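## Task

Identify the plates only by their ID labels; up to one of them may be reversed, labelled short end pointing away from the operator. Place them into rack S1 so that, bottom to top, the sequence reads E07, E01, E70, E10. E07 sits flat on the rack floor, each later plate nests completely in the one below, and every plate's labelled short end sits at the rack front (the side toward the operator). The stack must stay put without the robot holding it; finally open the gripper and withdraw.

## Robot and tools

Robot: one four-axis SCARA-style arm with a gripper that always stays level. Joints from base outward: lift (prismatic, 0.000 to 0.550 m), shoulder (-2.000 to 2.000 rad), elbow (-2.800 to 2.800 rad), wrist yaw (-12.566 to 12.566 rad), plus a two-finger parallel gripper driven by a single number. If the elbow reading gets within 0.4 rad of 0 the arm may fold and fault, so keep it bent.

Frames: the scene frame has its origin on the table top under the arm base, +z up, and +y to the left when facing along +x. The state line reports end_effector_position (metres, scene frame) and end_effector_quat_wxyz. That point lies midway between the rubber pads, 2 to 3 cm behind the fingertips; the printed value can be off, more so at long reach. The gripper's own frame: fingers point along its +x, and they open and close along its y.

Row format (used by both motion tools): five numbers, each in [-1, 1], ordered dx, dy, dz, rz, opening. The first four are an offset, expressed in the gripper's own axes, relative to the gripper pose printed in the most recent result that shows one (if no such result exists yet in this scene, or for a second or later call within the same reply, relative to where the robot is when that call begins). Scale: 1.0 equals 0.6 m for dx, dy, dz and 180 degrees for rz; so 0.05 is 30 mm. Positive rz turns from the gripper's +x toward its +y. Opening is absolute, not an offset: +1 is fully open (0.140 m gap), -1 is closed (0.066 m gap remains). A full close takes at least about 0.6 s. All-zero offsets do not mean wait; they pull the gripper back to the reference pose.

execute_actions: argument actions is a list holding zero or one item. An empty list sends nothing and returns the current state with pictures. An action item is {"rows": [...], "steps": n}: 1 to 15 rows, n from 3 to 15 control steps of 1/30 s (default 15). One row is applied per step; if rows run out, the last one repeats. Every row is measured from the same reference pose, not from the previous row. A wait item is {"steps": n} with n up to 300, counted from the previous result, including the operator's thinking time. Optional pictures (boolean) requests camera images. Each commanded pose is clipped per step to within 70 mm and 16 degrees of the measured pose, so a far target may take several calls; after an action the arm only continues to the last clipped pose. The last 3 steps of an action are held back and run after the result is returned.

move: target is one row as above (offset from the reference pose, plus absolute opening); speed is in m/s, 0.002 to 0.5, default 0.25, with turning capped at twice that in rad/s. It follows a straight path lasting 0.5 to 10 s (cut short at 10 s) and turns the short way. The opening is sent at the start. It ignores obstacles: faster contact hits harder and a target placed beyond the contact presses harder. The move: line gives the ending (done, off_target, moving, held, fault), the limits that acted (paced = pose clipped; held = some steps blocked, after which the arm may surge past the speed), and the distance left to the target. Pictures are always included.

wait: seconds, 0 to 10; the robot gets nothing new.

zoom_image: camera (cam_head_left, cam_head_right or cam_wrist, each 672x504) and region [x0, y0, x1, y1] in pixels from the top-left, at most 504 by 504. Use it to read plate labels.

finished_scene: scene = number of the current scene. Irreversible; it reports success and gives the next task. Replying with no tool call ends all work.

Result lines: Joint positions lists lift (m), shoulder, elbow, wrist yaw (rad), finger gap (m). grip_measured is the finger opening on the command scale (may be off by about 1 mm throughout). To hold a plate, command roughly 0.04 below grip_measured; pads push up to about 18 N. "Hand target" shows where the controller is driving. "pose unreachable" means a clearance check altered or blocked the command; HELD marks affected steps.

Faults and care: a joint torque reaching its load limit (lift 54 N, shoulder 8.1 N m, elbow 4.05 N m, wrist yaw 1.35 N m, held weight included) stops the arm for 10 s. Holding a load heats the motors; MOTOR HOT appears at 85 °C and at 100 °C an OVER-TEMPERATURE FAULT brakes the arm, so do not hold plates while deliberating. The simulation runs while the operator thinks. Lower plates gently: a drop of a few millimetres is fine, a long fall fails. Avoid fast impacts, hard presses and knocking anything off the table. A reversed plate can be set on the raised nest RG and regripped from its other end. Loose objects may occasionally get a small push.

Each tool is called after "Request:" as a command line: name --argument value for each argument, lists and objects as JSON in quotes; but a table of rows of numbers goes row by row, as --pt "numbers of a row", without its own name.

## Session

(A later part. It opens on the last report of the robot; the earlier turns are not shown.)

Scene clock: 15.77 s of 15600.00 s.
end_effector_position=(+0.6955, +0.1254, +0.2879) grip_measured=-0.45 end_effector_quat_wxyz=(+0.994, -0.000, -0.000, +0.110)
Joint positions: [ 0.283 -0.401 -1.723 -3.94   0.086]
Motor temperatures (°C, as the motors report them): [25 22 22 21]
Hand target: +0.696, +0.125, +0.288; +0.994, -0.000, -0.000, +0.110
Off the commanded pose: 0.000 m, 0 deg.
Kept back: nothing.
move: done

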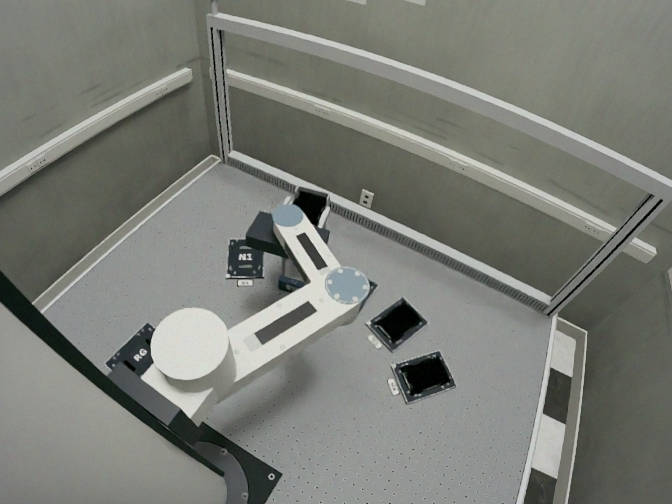

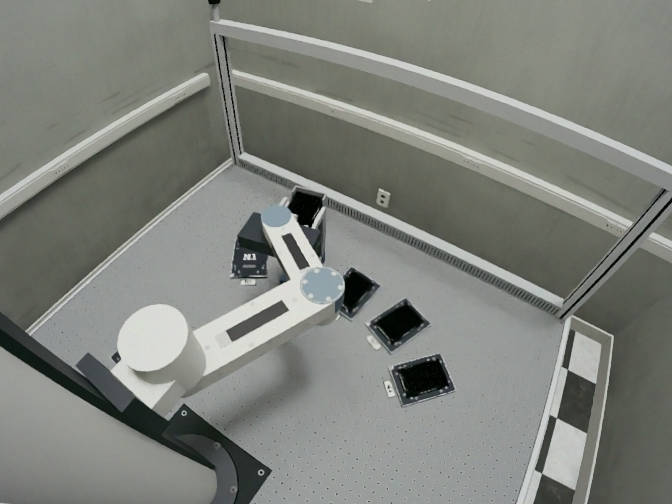

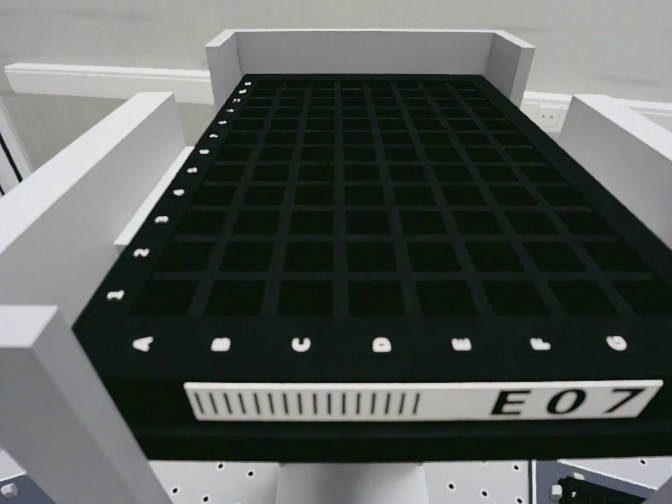

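Request:
move --target '[-0.0005,0,-0.364,0,-0.5]' --speed 0.2

Request:
move --target '[0,0,-0.0075,0,-0.5]' --speed 0.008

Request:
move --target '[0,0,0,0,0.3]'

Scene clock: 17.47 s of 15600.00 s.
end_effector_position=(+0.6953, +0.1253, +0.0694) grip_measured=-0.45 end_effector_quat_wxyz=(+0.994, -0.000, -0.000, +0.110)
Joint positions: [ 0.064 -0.402 -1.721 -3.941  0.086]
Motor temperatures (°C, as the motors report them): [25 22 22 21]
Hand target: +0.695, +0.125, +0.069; +0.994, -0.000, -0.000, +0.110
Off the commanded pose: 0.000 m, 0 deg.
Kept back: nothing.
move: done

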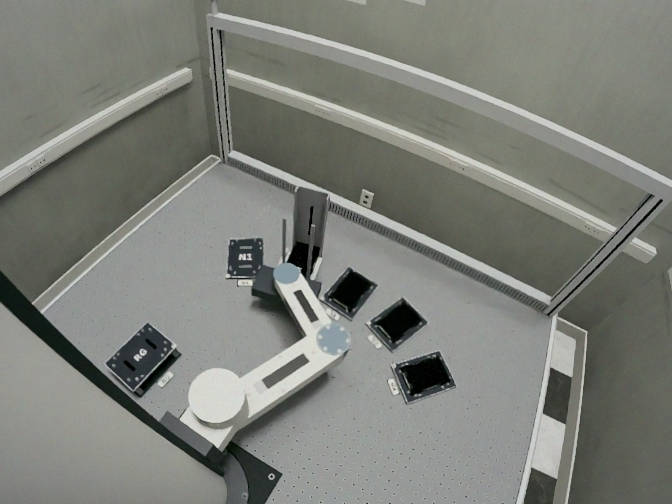

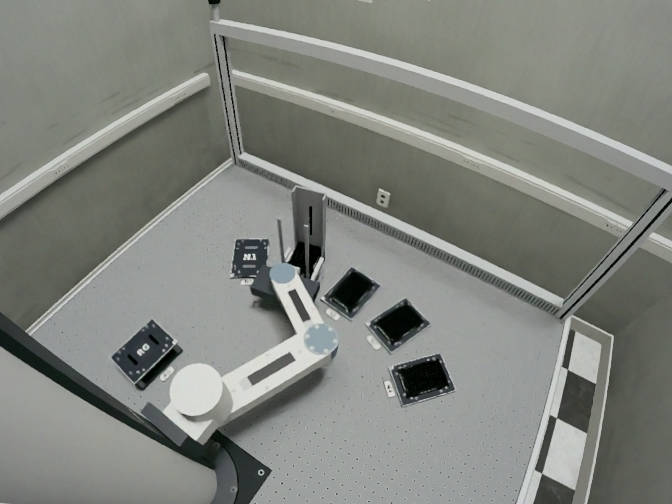

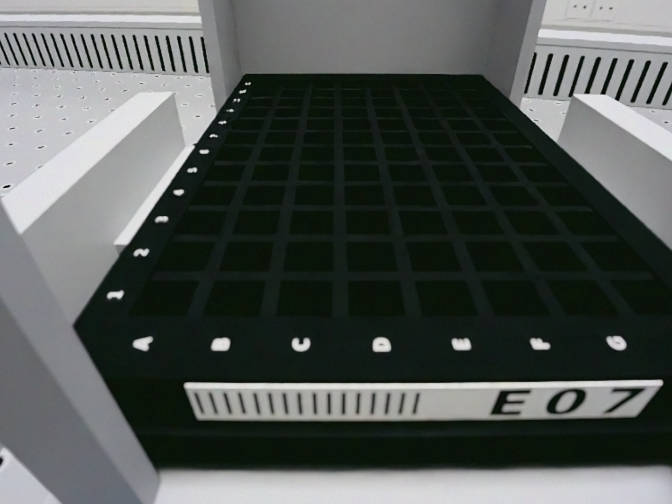

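Scene clock: 18.23 s of 15600.00 s.
end_effector_position=(+0.6953, +0.1253, +0.0653) grip_measured=-0.45 end_effector_quat_wxyz=(+0.994, -0.000, -0.000, +0.109)
Joint positions: [ 0.06  -0.402 -1.721 -3.941  0.086]
Motor temperatures (°C, as the motors report them): [25 22 22 21]
Hand target: +0.695, +0.125, +0.065; +0.994, -0.000, -0.000, +0.110
Off the commanded pose: 0.000 m, 0 deg.
Kept back: nothing.
move: done

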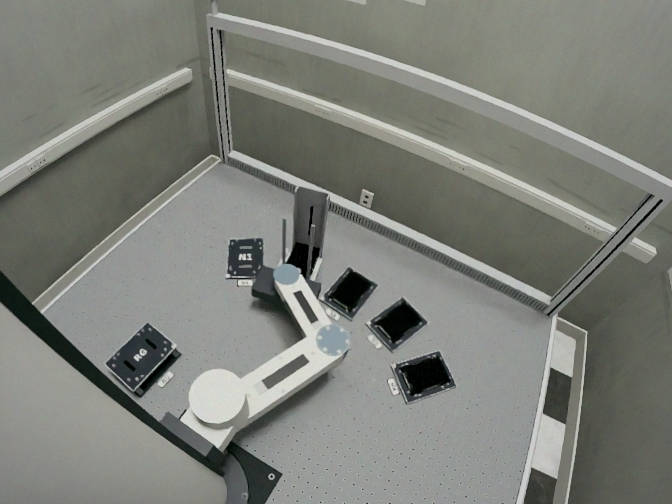

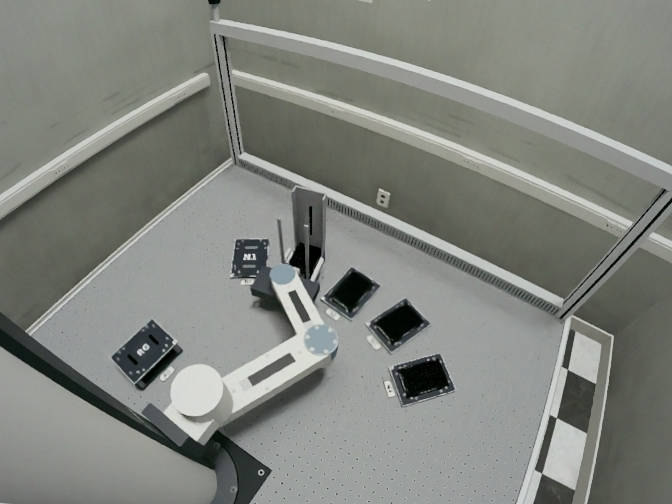

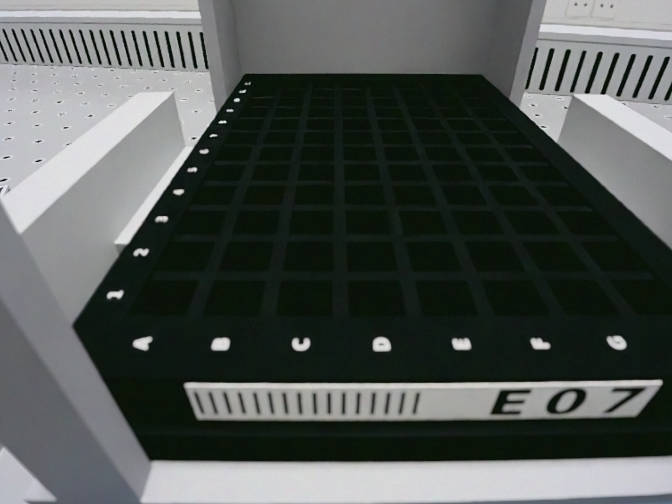

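Scene clock: 18.73 s of 15600.00 s.
end_effector_position=(+0.6953, +0.1253, +0.0654) grip_measured=+0.30 end_effector_quat_wxyz=(+0.994, -0.000, -0.000, +0.109)
Joint positions: [ 0.06  -0.402 -1.721 -3.941  0.114]
Motor temperatures (°C, as the motors report them): [25 22 22 21]
Hand target: +0.695, +0.125, +0.065; +0.994, -0.000, -0.000, +0.109
Off the commanded pose: 0.000 m, 0 deg.
Kept back: nothing.
move: done

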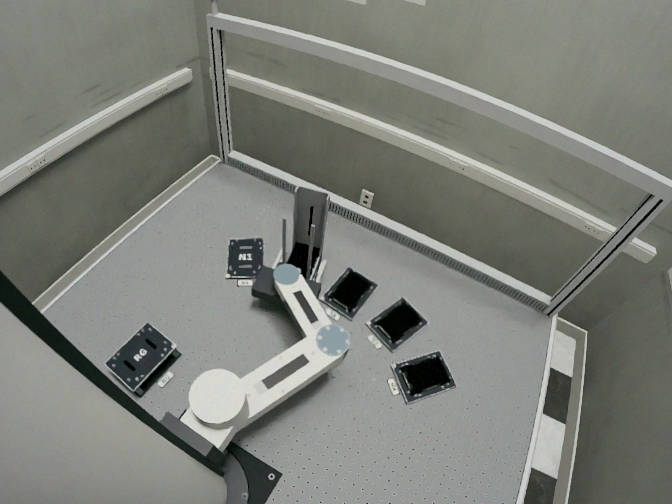

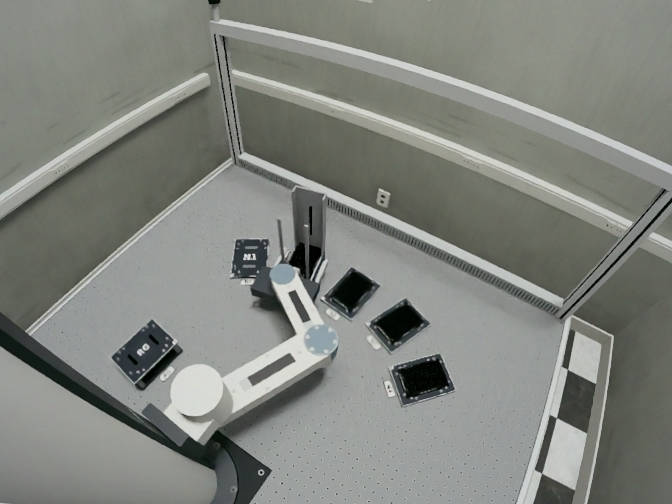

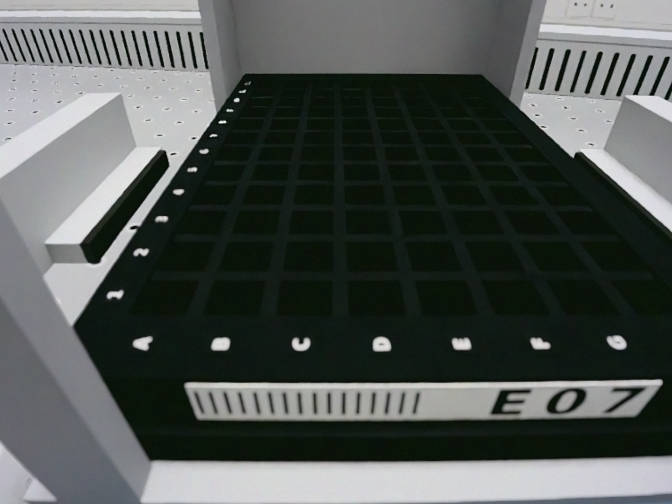

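Request:
move --target '[-0.22,0,0.025,0,0.3]' --speed 0.35

Request:
move --target '[-0.0045,-0.2264,0,-0.0974,0.3]' --speed 0.35

Scene clock: 19.80 s of 15600.00 s.
end_effector_position=(+0.5664, +0.0965, +0.0804) grip_measured=+0.30 end_effector_quat_wxyz=(+0.994, -0.000, -0.000, +0.110)
Joint positions: [ 0.075 -0.66  -1.051 -4.352  0.114]
Motor temperatures (°C, as the motors report them): [25 22 22 21]
Hand target: +0.566, +0.097, +0.080; +0.994, -0.000, -0.000, +0.109
Off the commanded pose: 0.000 m, 0 deg.
Kept back: nothing.
move: done

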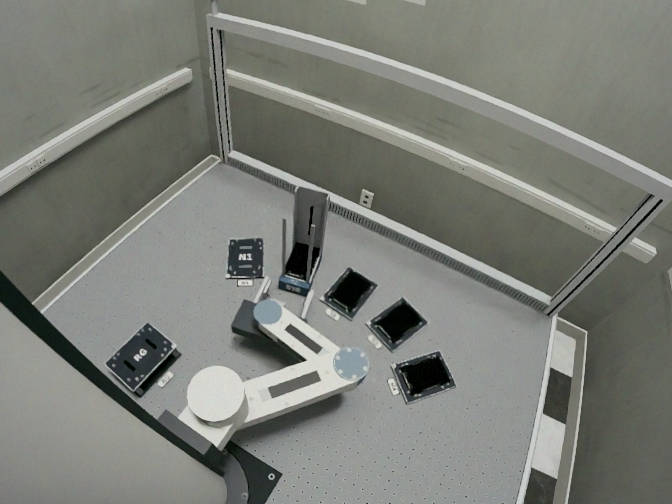

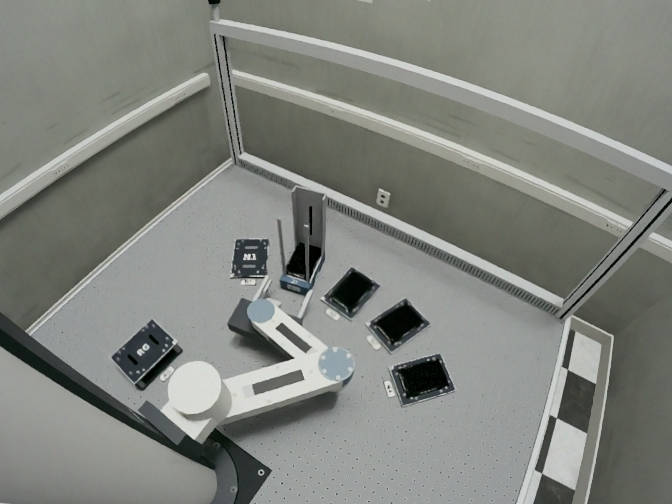

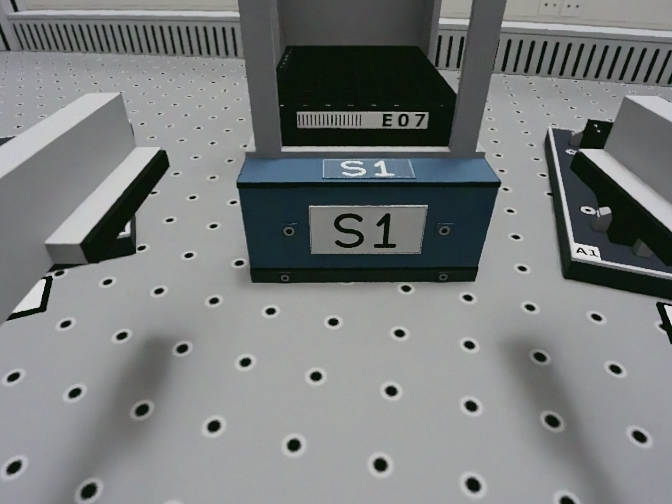

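Scene clock: 20.63 s of 15600.00 s.
end_effector_position=(+0.5935, -0.0369, +0.0804) grip_measured=+0.30 end_effector_quat_wxyz=(+0.999, -0.000, -0.000, -0.044)
Joint positions: [ 0.075 -0.974 -1.128 -4.268  0.114]
Motor temperatures (°C, as the motors report them): [25 22 22 21]
Hand target: +0.593, -0.037, +0.080; +0.999, -0.000, -0.000, -0.043
Off the commanded pose: 0.000 m, 0 deg.
Kept back: nothing.
move: done

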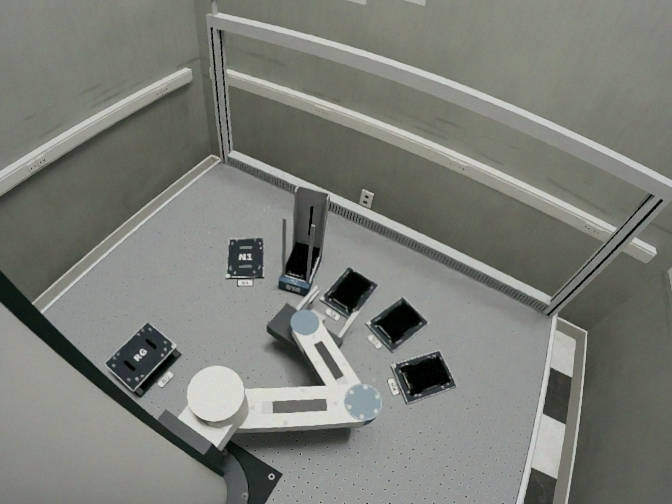

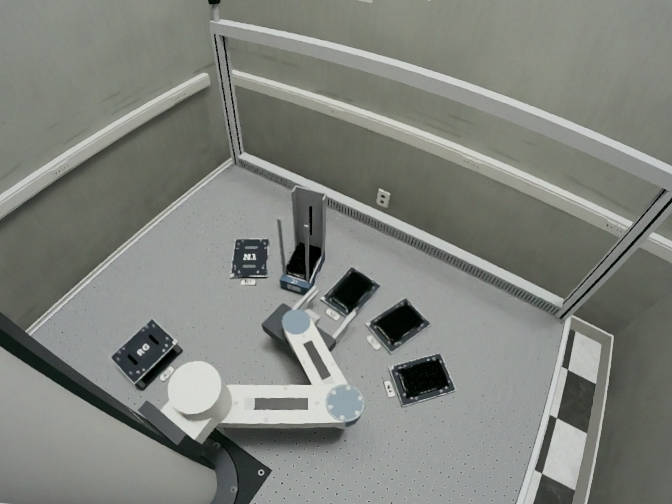

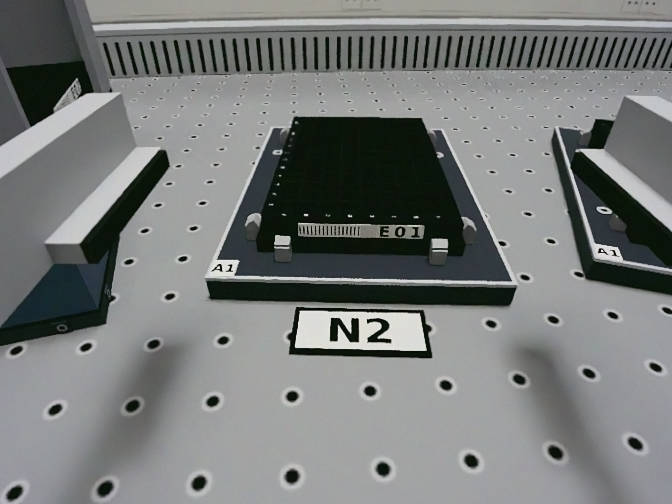

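Request:
move --target '[0.1867,-0.002,-0.0507,-0.0102,0.3]'

Scene clock: 21.73 s of 15600.00 s.
end_effector_position=(+0.7050, -0.0478, +0.0499) grip_measured=+0.30 end_effector_quat_wxyz=(+0.998, -0.000, -0.000, -0.060)
Joint positions: [ 0.045 -0.731 -1.704 -3.968  0.114]
Motor temperatures (°C, as the motors report them): [25 22 22 21]
Hand target: +0.705, -0.048, +0.050; +0.998, -0.000, -0.000, -0.060
Off the commanded pose: 0.000 m, 0 deg.
Kept back: nothing.
move: done

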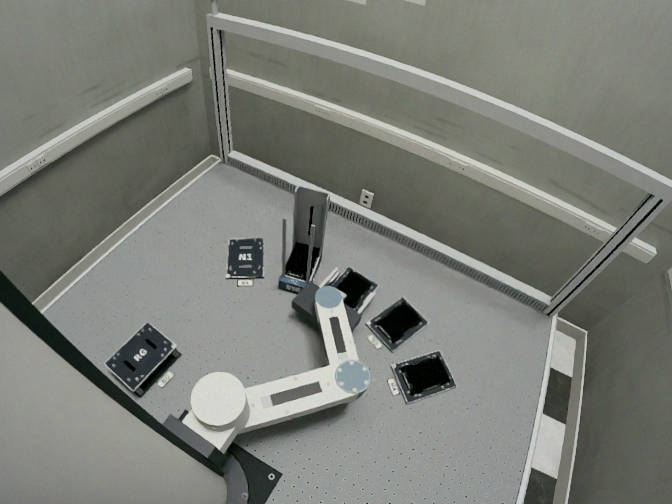

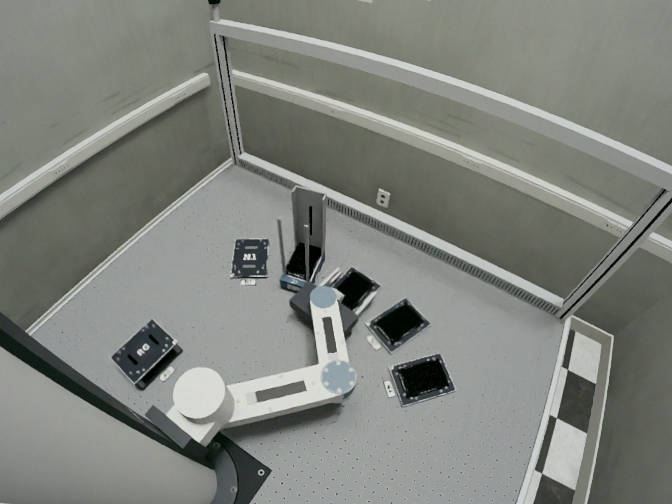

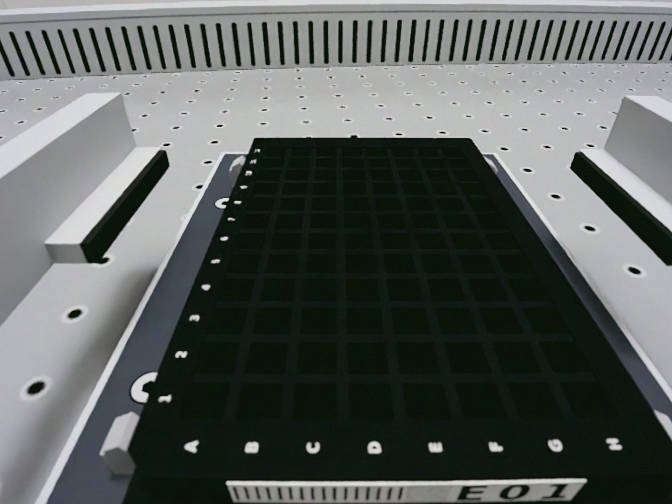

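Request:
move --target '[-0.0002,-0.0008,-0.0383,0,0.3]' --speed 0.08

Request:
move --target '[0,0,0,0,-0.5]'

Request:
move --target '[0,0,0.493,0,-0.5]' --speed 0.3

Scene clock: 23.67 s of 15600.00 s.
end_effector_position=(+0.7048, -0.0482, +0.0269) grip_measured=+0.30 end_effector_quat_wxyz=(+0.998, -0.000, -0.000, -0.060)
Joint positions: [ 0.022 -0.732 -1.703 -3.968  0.114]
Motor temperatures (°C, as the motors report them): [25 22 22 21]
Hand target: +0.705, -0.048, +0.027; +0.998, -0.000, -0.000, -0.060
Off the commanded pose: 0.000 m, 0 deg.
Kept back: nothing.
move: done

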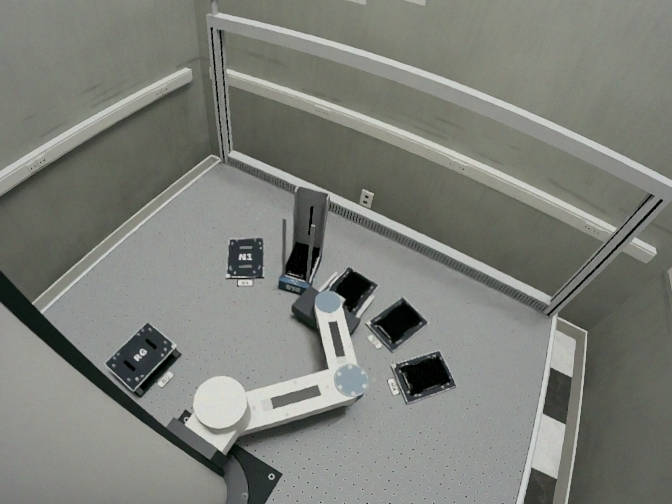

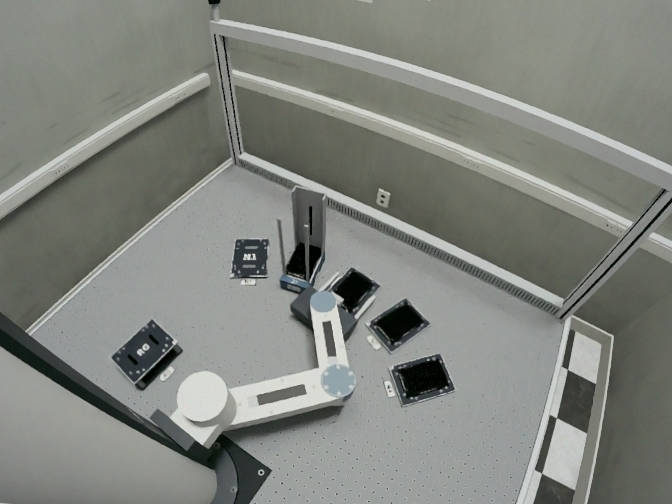

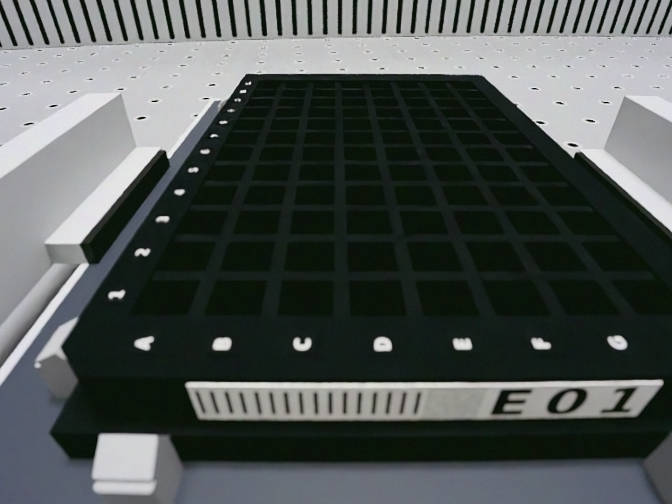

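Scene clock: 24.17 s of 15600.00 s.
end_effector_position=(+0.7048, -0.0482, +0.0269) grip_measured=-0.45 end_effector_quat_wxyz=(+0.998, -0.000, -0.000, -0.060)
Joint positions: [ 0.022 -0.732 -1.703 -3.968  0.086]
Motor temperatures (°C, as the motors report them): [25 22 22 21]
Hand target: +0.705, -0.048, +0.027; +0.998, -0.000, -0.000, -0.060
Off the commanded pose: 0.000 m, 0 deg.
Kept back: nothing.
move: done

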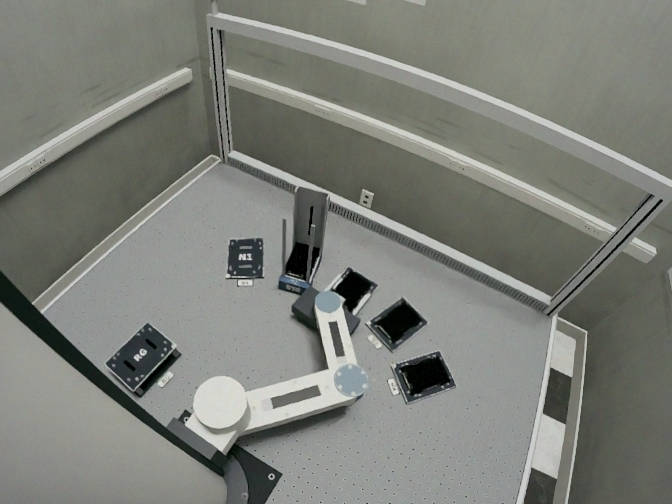

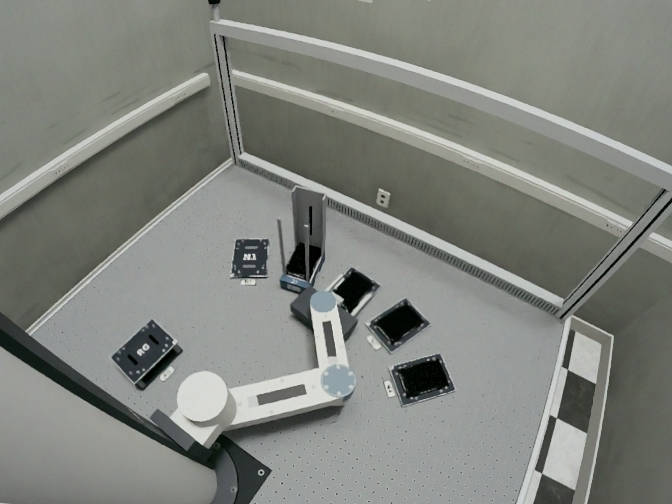

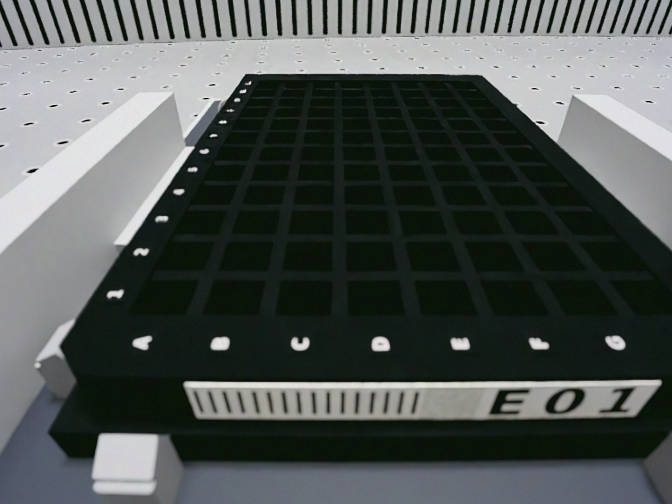

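Scene clock: 25.60 s of 15600.00 s.
end_effector_position=(+0.7048, -0.0482, +0.3228) grip_measured=-0.45 end_effector_quat_wxyz=(+0.998, -0.000, -0.000, -0.060)
Joint positions: [ 0.318 -0.732 -1.703 -3.968  0.086]
Motor temperatures (°C, as the motors report them): [25 22 22 21]
Hand target: +0.705, -0.048, +0.323; +0.998, -0.000, -0.000, -0.060
Off the commanded pose: 0.000 m, 0 deg.
Kept back: nothing.
move: done

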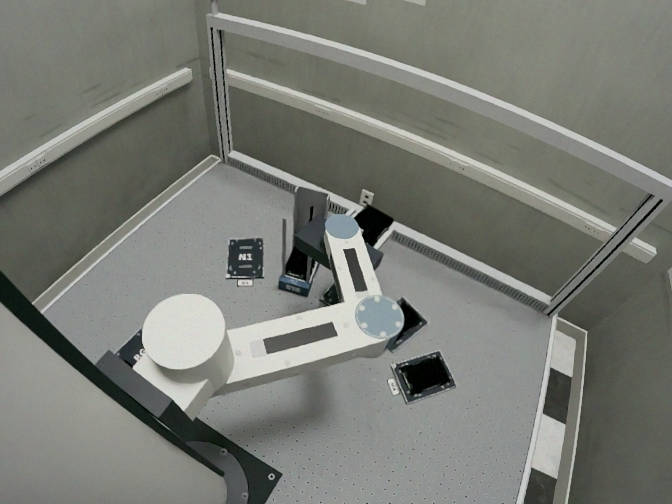

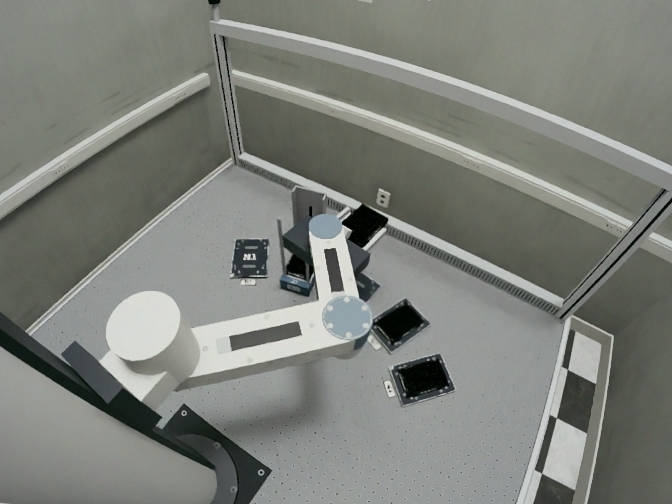

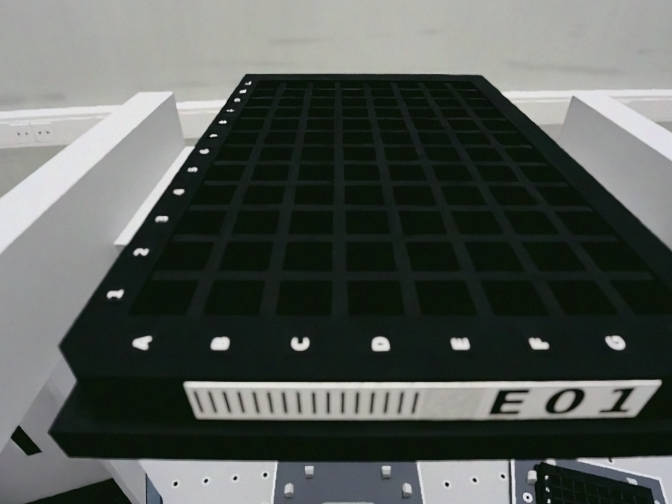

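Request:
move --target '[-0.0504,0.285,0,0.1085,-0.5]' --speed 0.25

Scene clock: 26.87 s of 15600.00 s.
end_effector_position=(+0.6951, +0.1254, +0.3228) grip_measured=-0.45 end_effector_quat_wxyz=(+0.994, -0.000, -0.000, +0.111)
Joint positions: [ 0.318 -0.402 -1.72  -3.939  0.086]
Motor temperatures (°C, as the motors report them): [25 22 22 21]
Hand target: +0.695, +0.125, +0.323; +0.994, -0.000, -0.000, +0.110
Off the commanded pose: 0.000 m, 0 deg.
Kept back: nothing.
move: done

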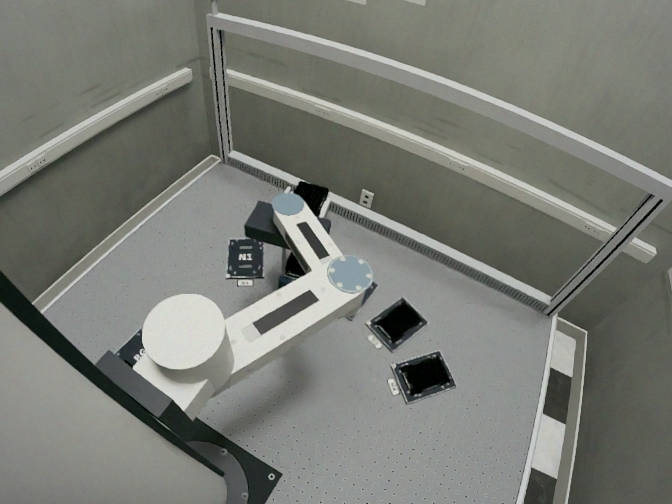

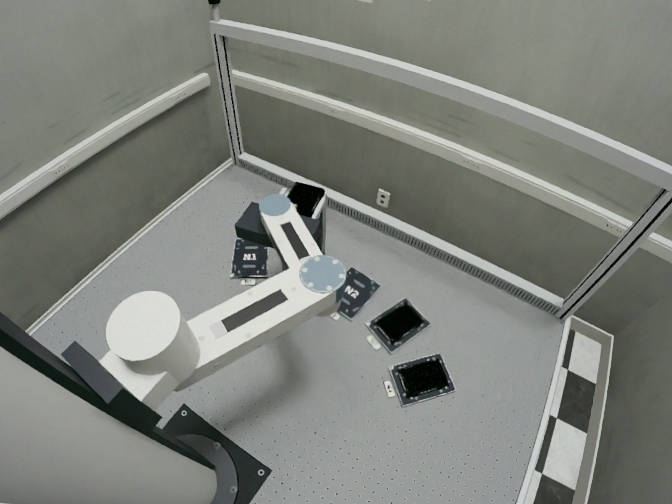

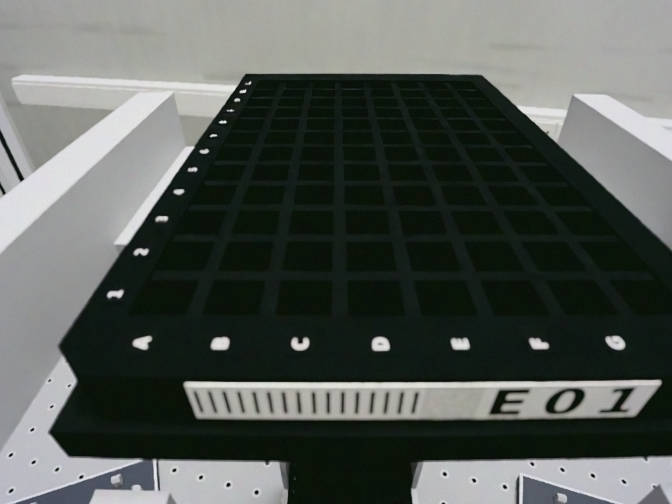

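Request:
move --target '[0,-0.0004,-0.018,0,-0.5]' --speed 0.02

Scene clock: 27.87 s of 15600.00 s.
end_effector_position=(+0.6951, +0.1253, +0.3119) grip_measured=-0.45 end_effector_quat_wxyz=(+0.994, -0.000, -0.000, +0.110)
Joint positions: [ 0.307 -0.403 -1.72  -3.938  0.086]
Motor temperatures (°C, as the motors report them): [25 22 22 21]
Hand target: +0.695, +0.125, +0.312; +0.994, -0.000, -0.000, +0.111
Off the commanded pose: 0.000 m, 0 deg.
Kept back: nothing.
move: done

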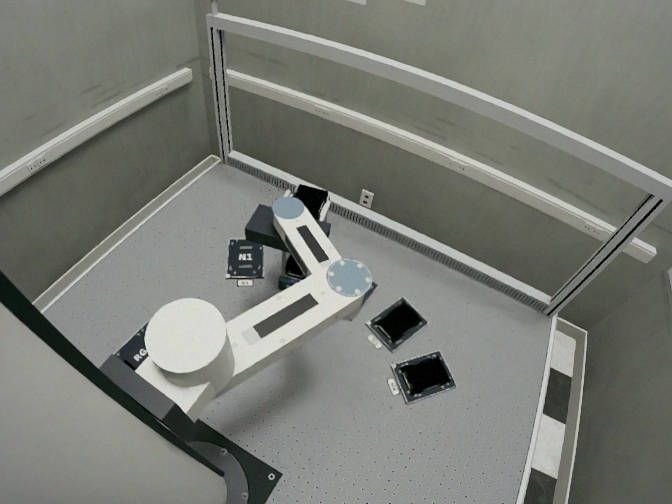

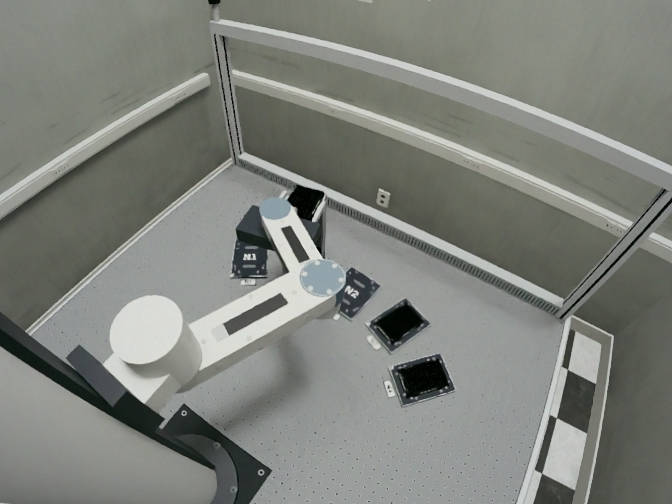

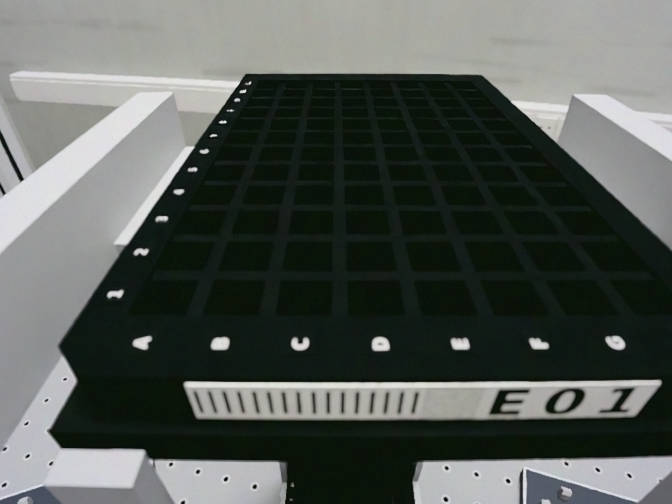

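Request:
move --target '[0,0,-0.3815,0,-0.5]' --speed 0.2

Request:
move --target '[0,0,-0.0072,0,-0.5]' --speed 0.008

Request:
move --target '[0,0,0,0,0.3]'

Scene clock: 29.60 s of 15600.00 s.
end_effector_position=(+0.6951, +0.1253, +0.0830) grip_measured=-0.45 end_effector_quat_wxyz=(+0.994, -0.000, -0.000, +0.110)
Joint positions: [ 0.078 -0.403 -1.72  -3.938  0.086]
Motor temperatures (°C, as the motors report them): [25 22 22 21]
Hand target: +0.695, +0.125, +0.083; +0.994, -0.000, -0.000, +0.110
Off the commanded pose: 0.000 m, 0 deg.
Kept back: nothing.
move: done

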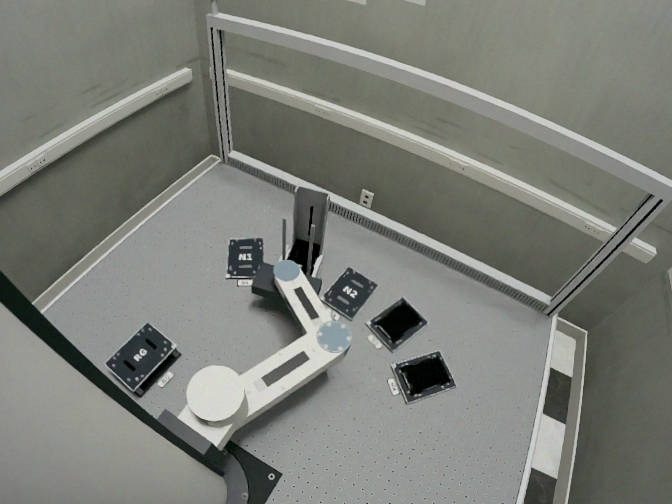

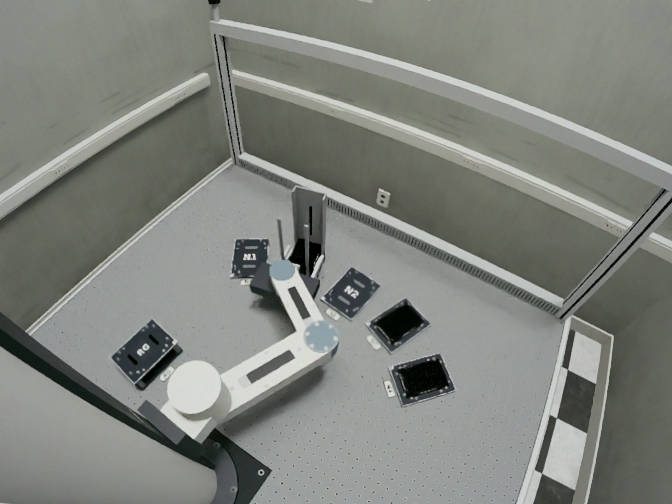

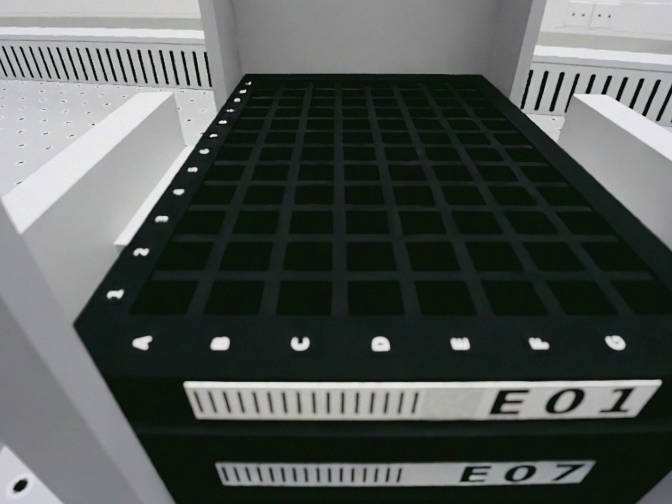

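Scene clock: 30.37 s of 15600.00 s.
end_effector_position=(+0.6951, +0.1253, +0.0786) grip_measured=-0.45 end_effector_quat_wxyz=(+0.994, -0.000, -0.000, +0.110)
Joint positions: [ 0.074 -0.403 -1.72  -3.938  0.086]
Motor temperatures (°C, as the motors report them): [25 22 22 21]
Hand target: +0.695, +0.125, +0.079; +0.994, -0.000, -0.000, +0.110
Off the commanded pose: 0.000 m, 0 deg.
Kept back: nothing.
move: done

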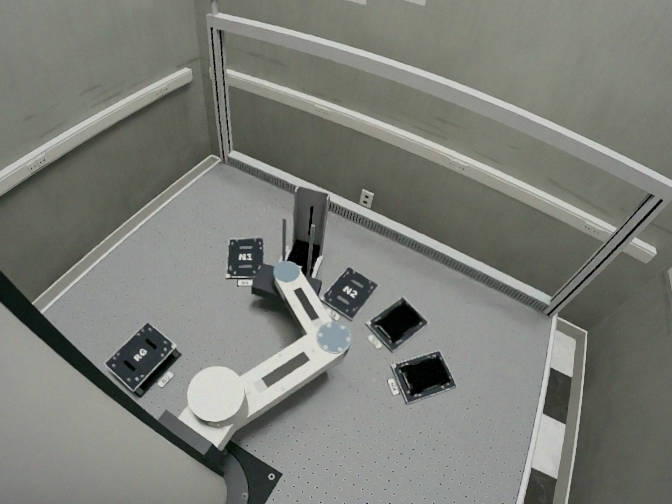

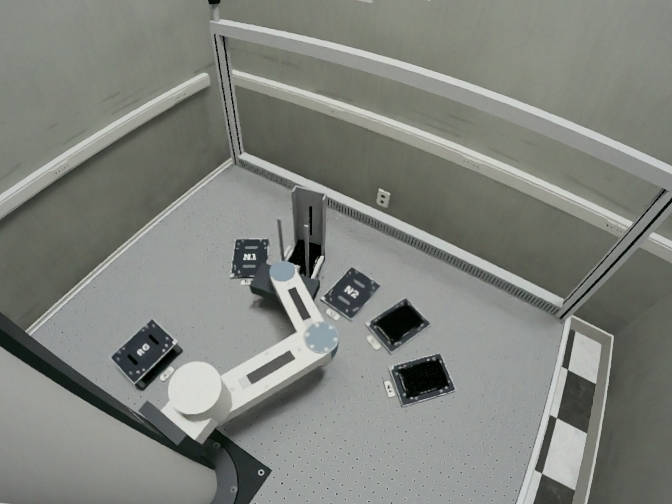

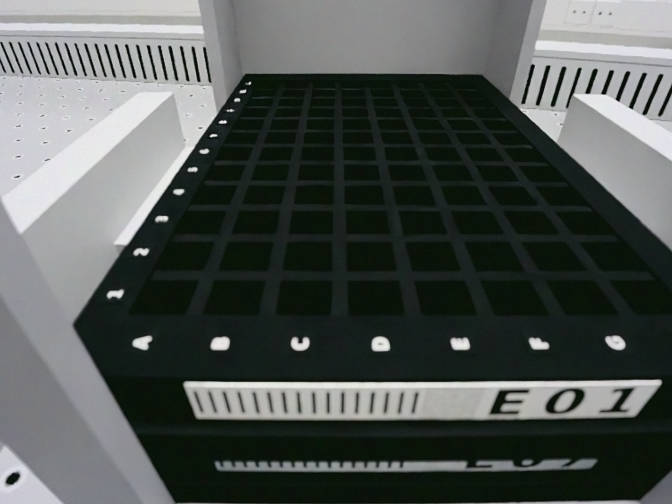

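Scene clock: 30.87 s of 15600.00 s.
end_effector_position=(+0.6951, +0.1253, +0.0786) grip_measured=+0.30 end_effector_quat_wxyz=(+0.994, -0.000, -0.000, +0.110)
Joint positions: [ 0.074 -0.403 -1.72  -3.938  0.114]
Motor temperatures (°C, as the motors report them): [25 22 22 21]
Hand target: +0.695, +0.125, +0.079; +0.994, -0.000, -0.000, +0.110
Off the commanded pose: 0.000 m, 0 deg.
Kept back: nothing.
move: done

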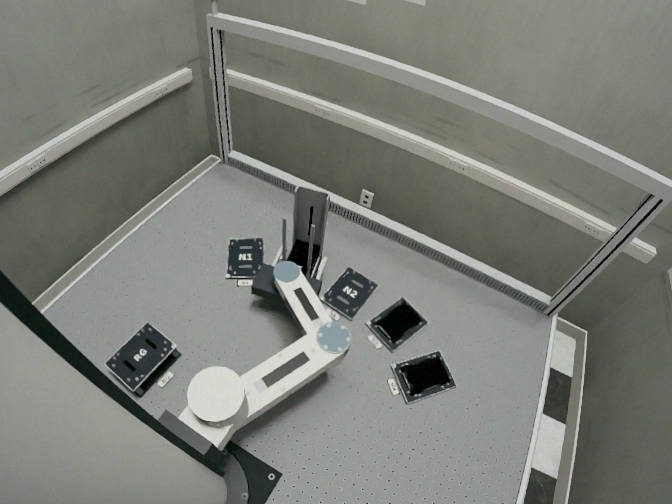

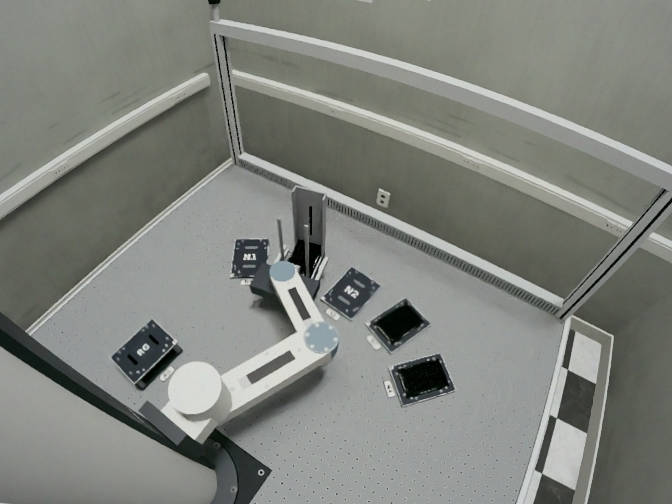

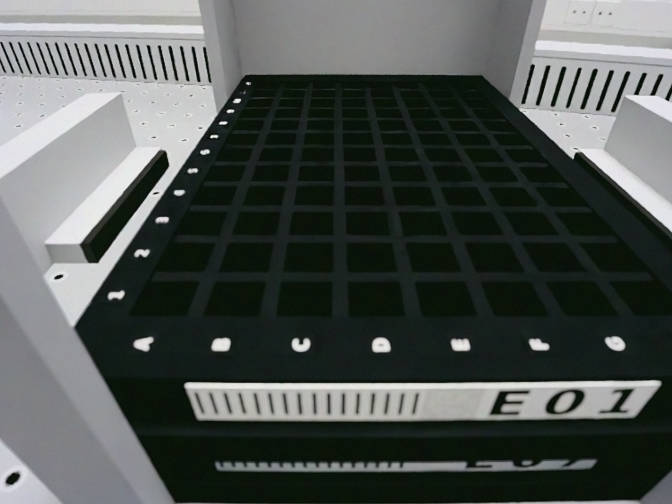

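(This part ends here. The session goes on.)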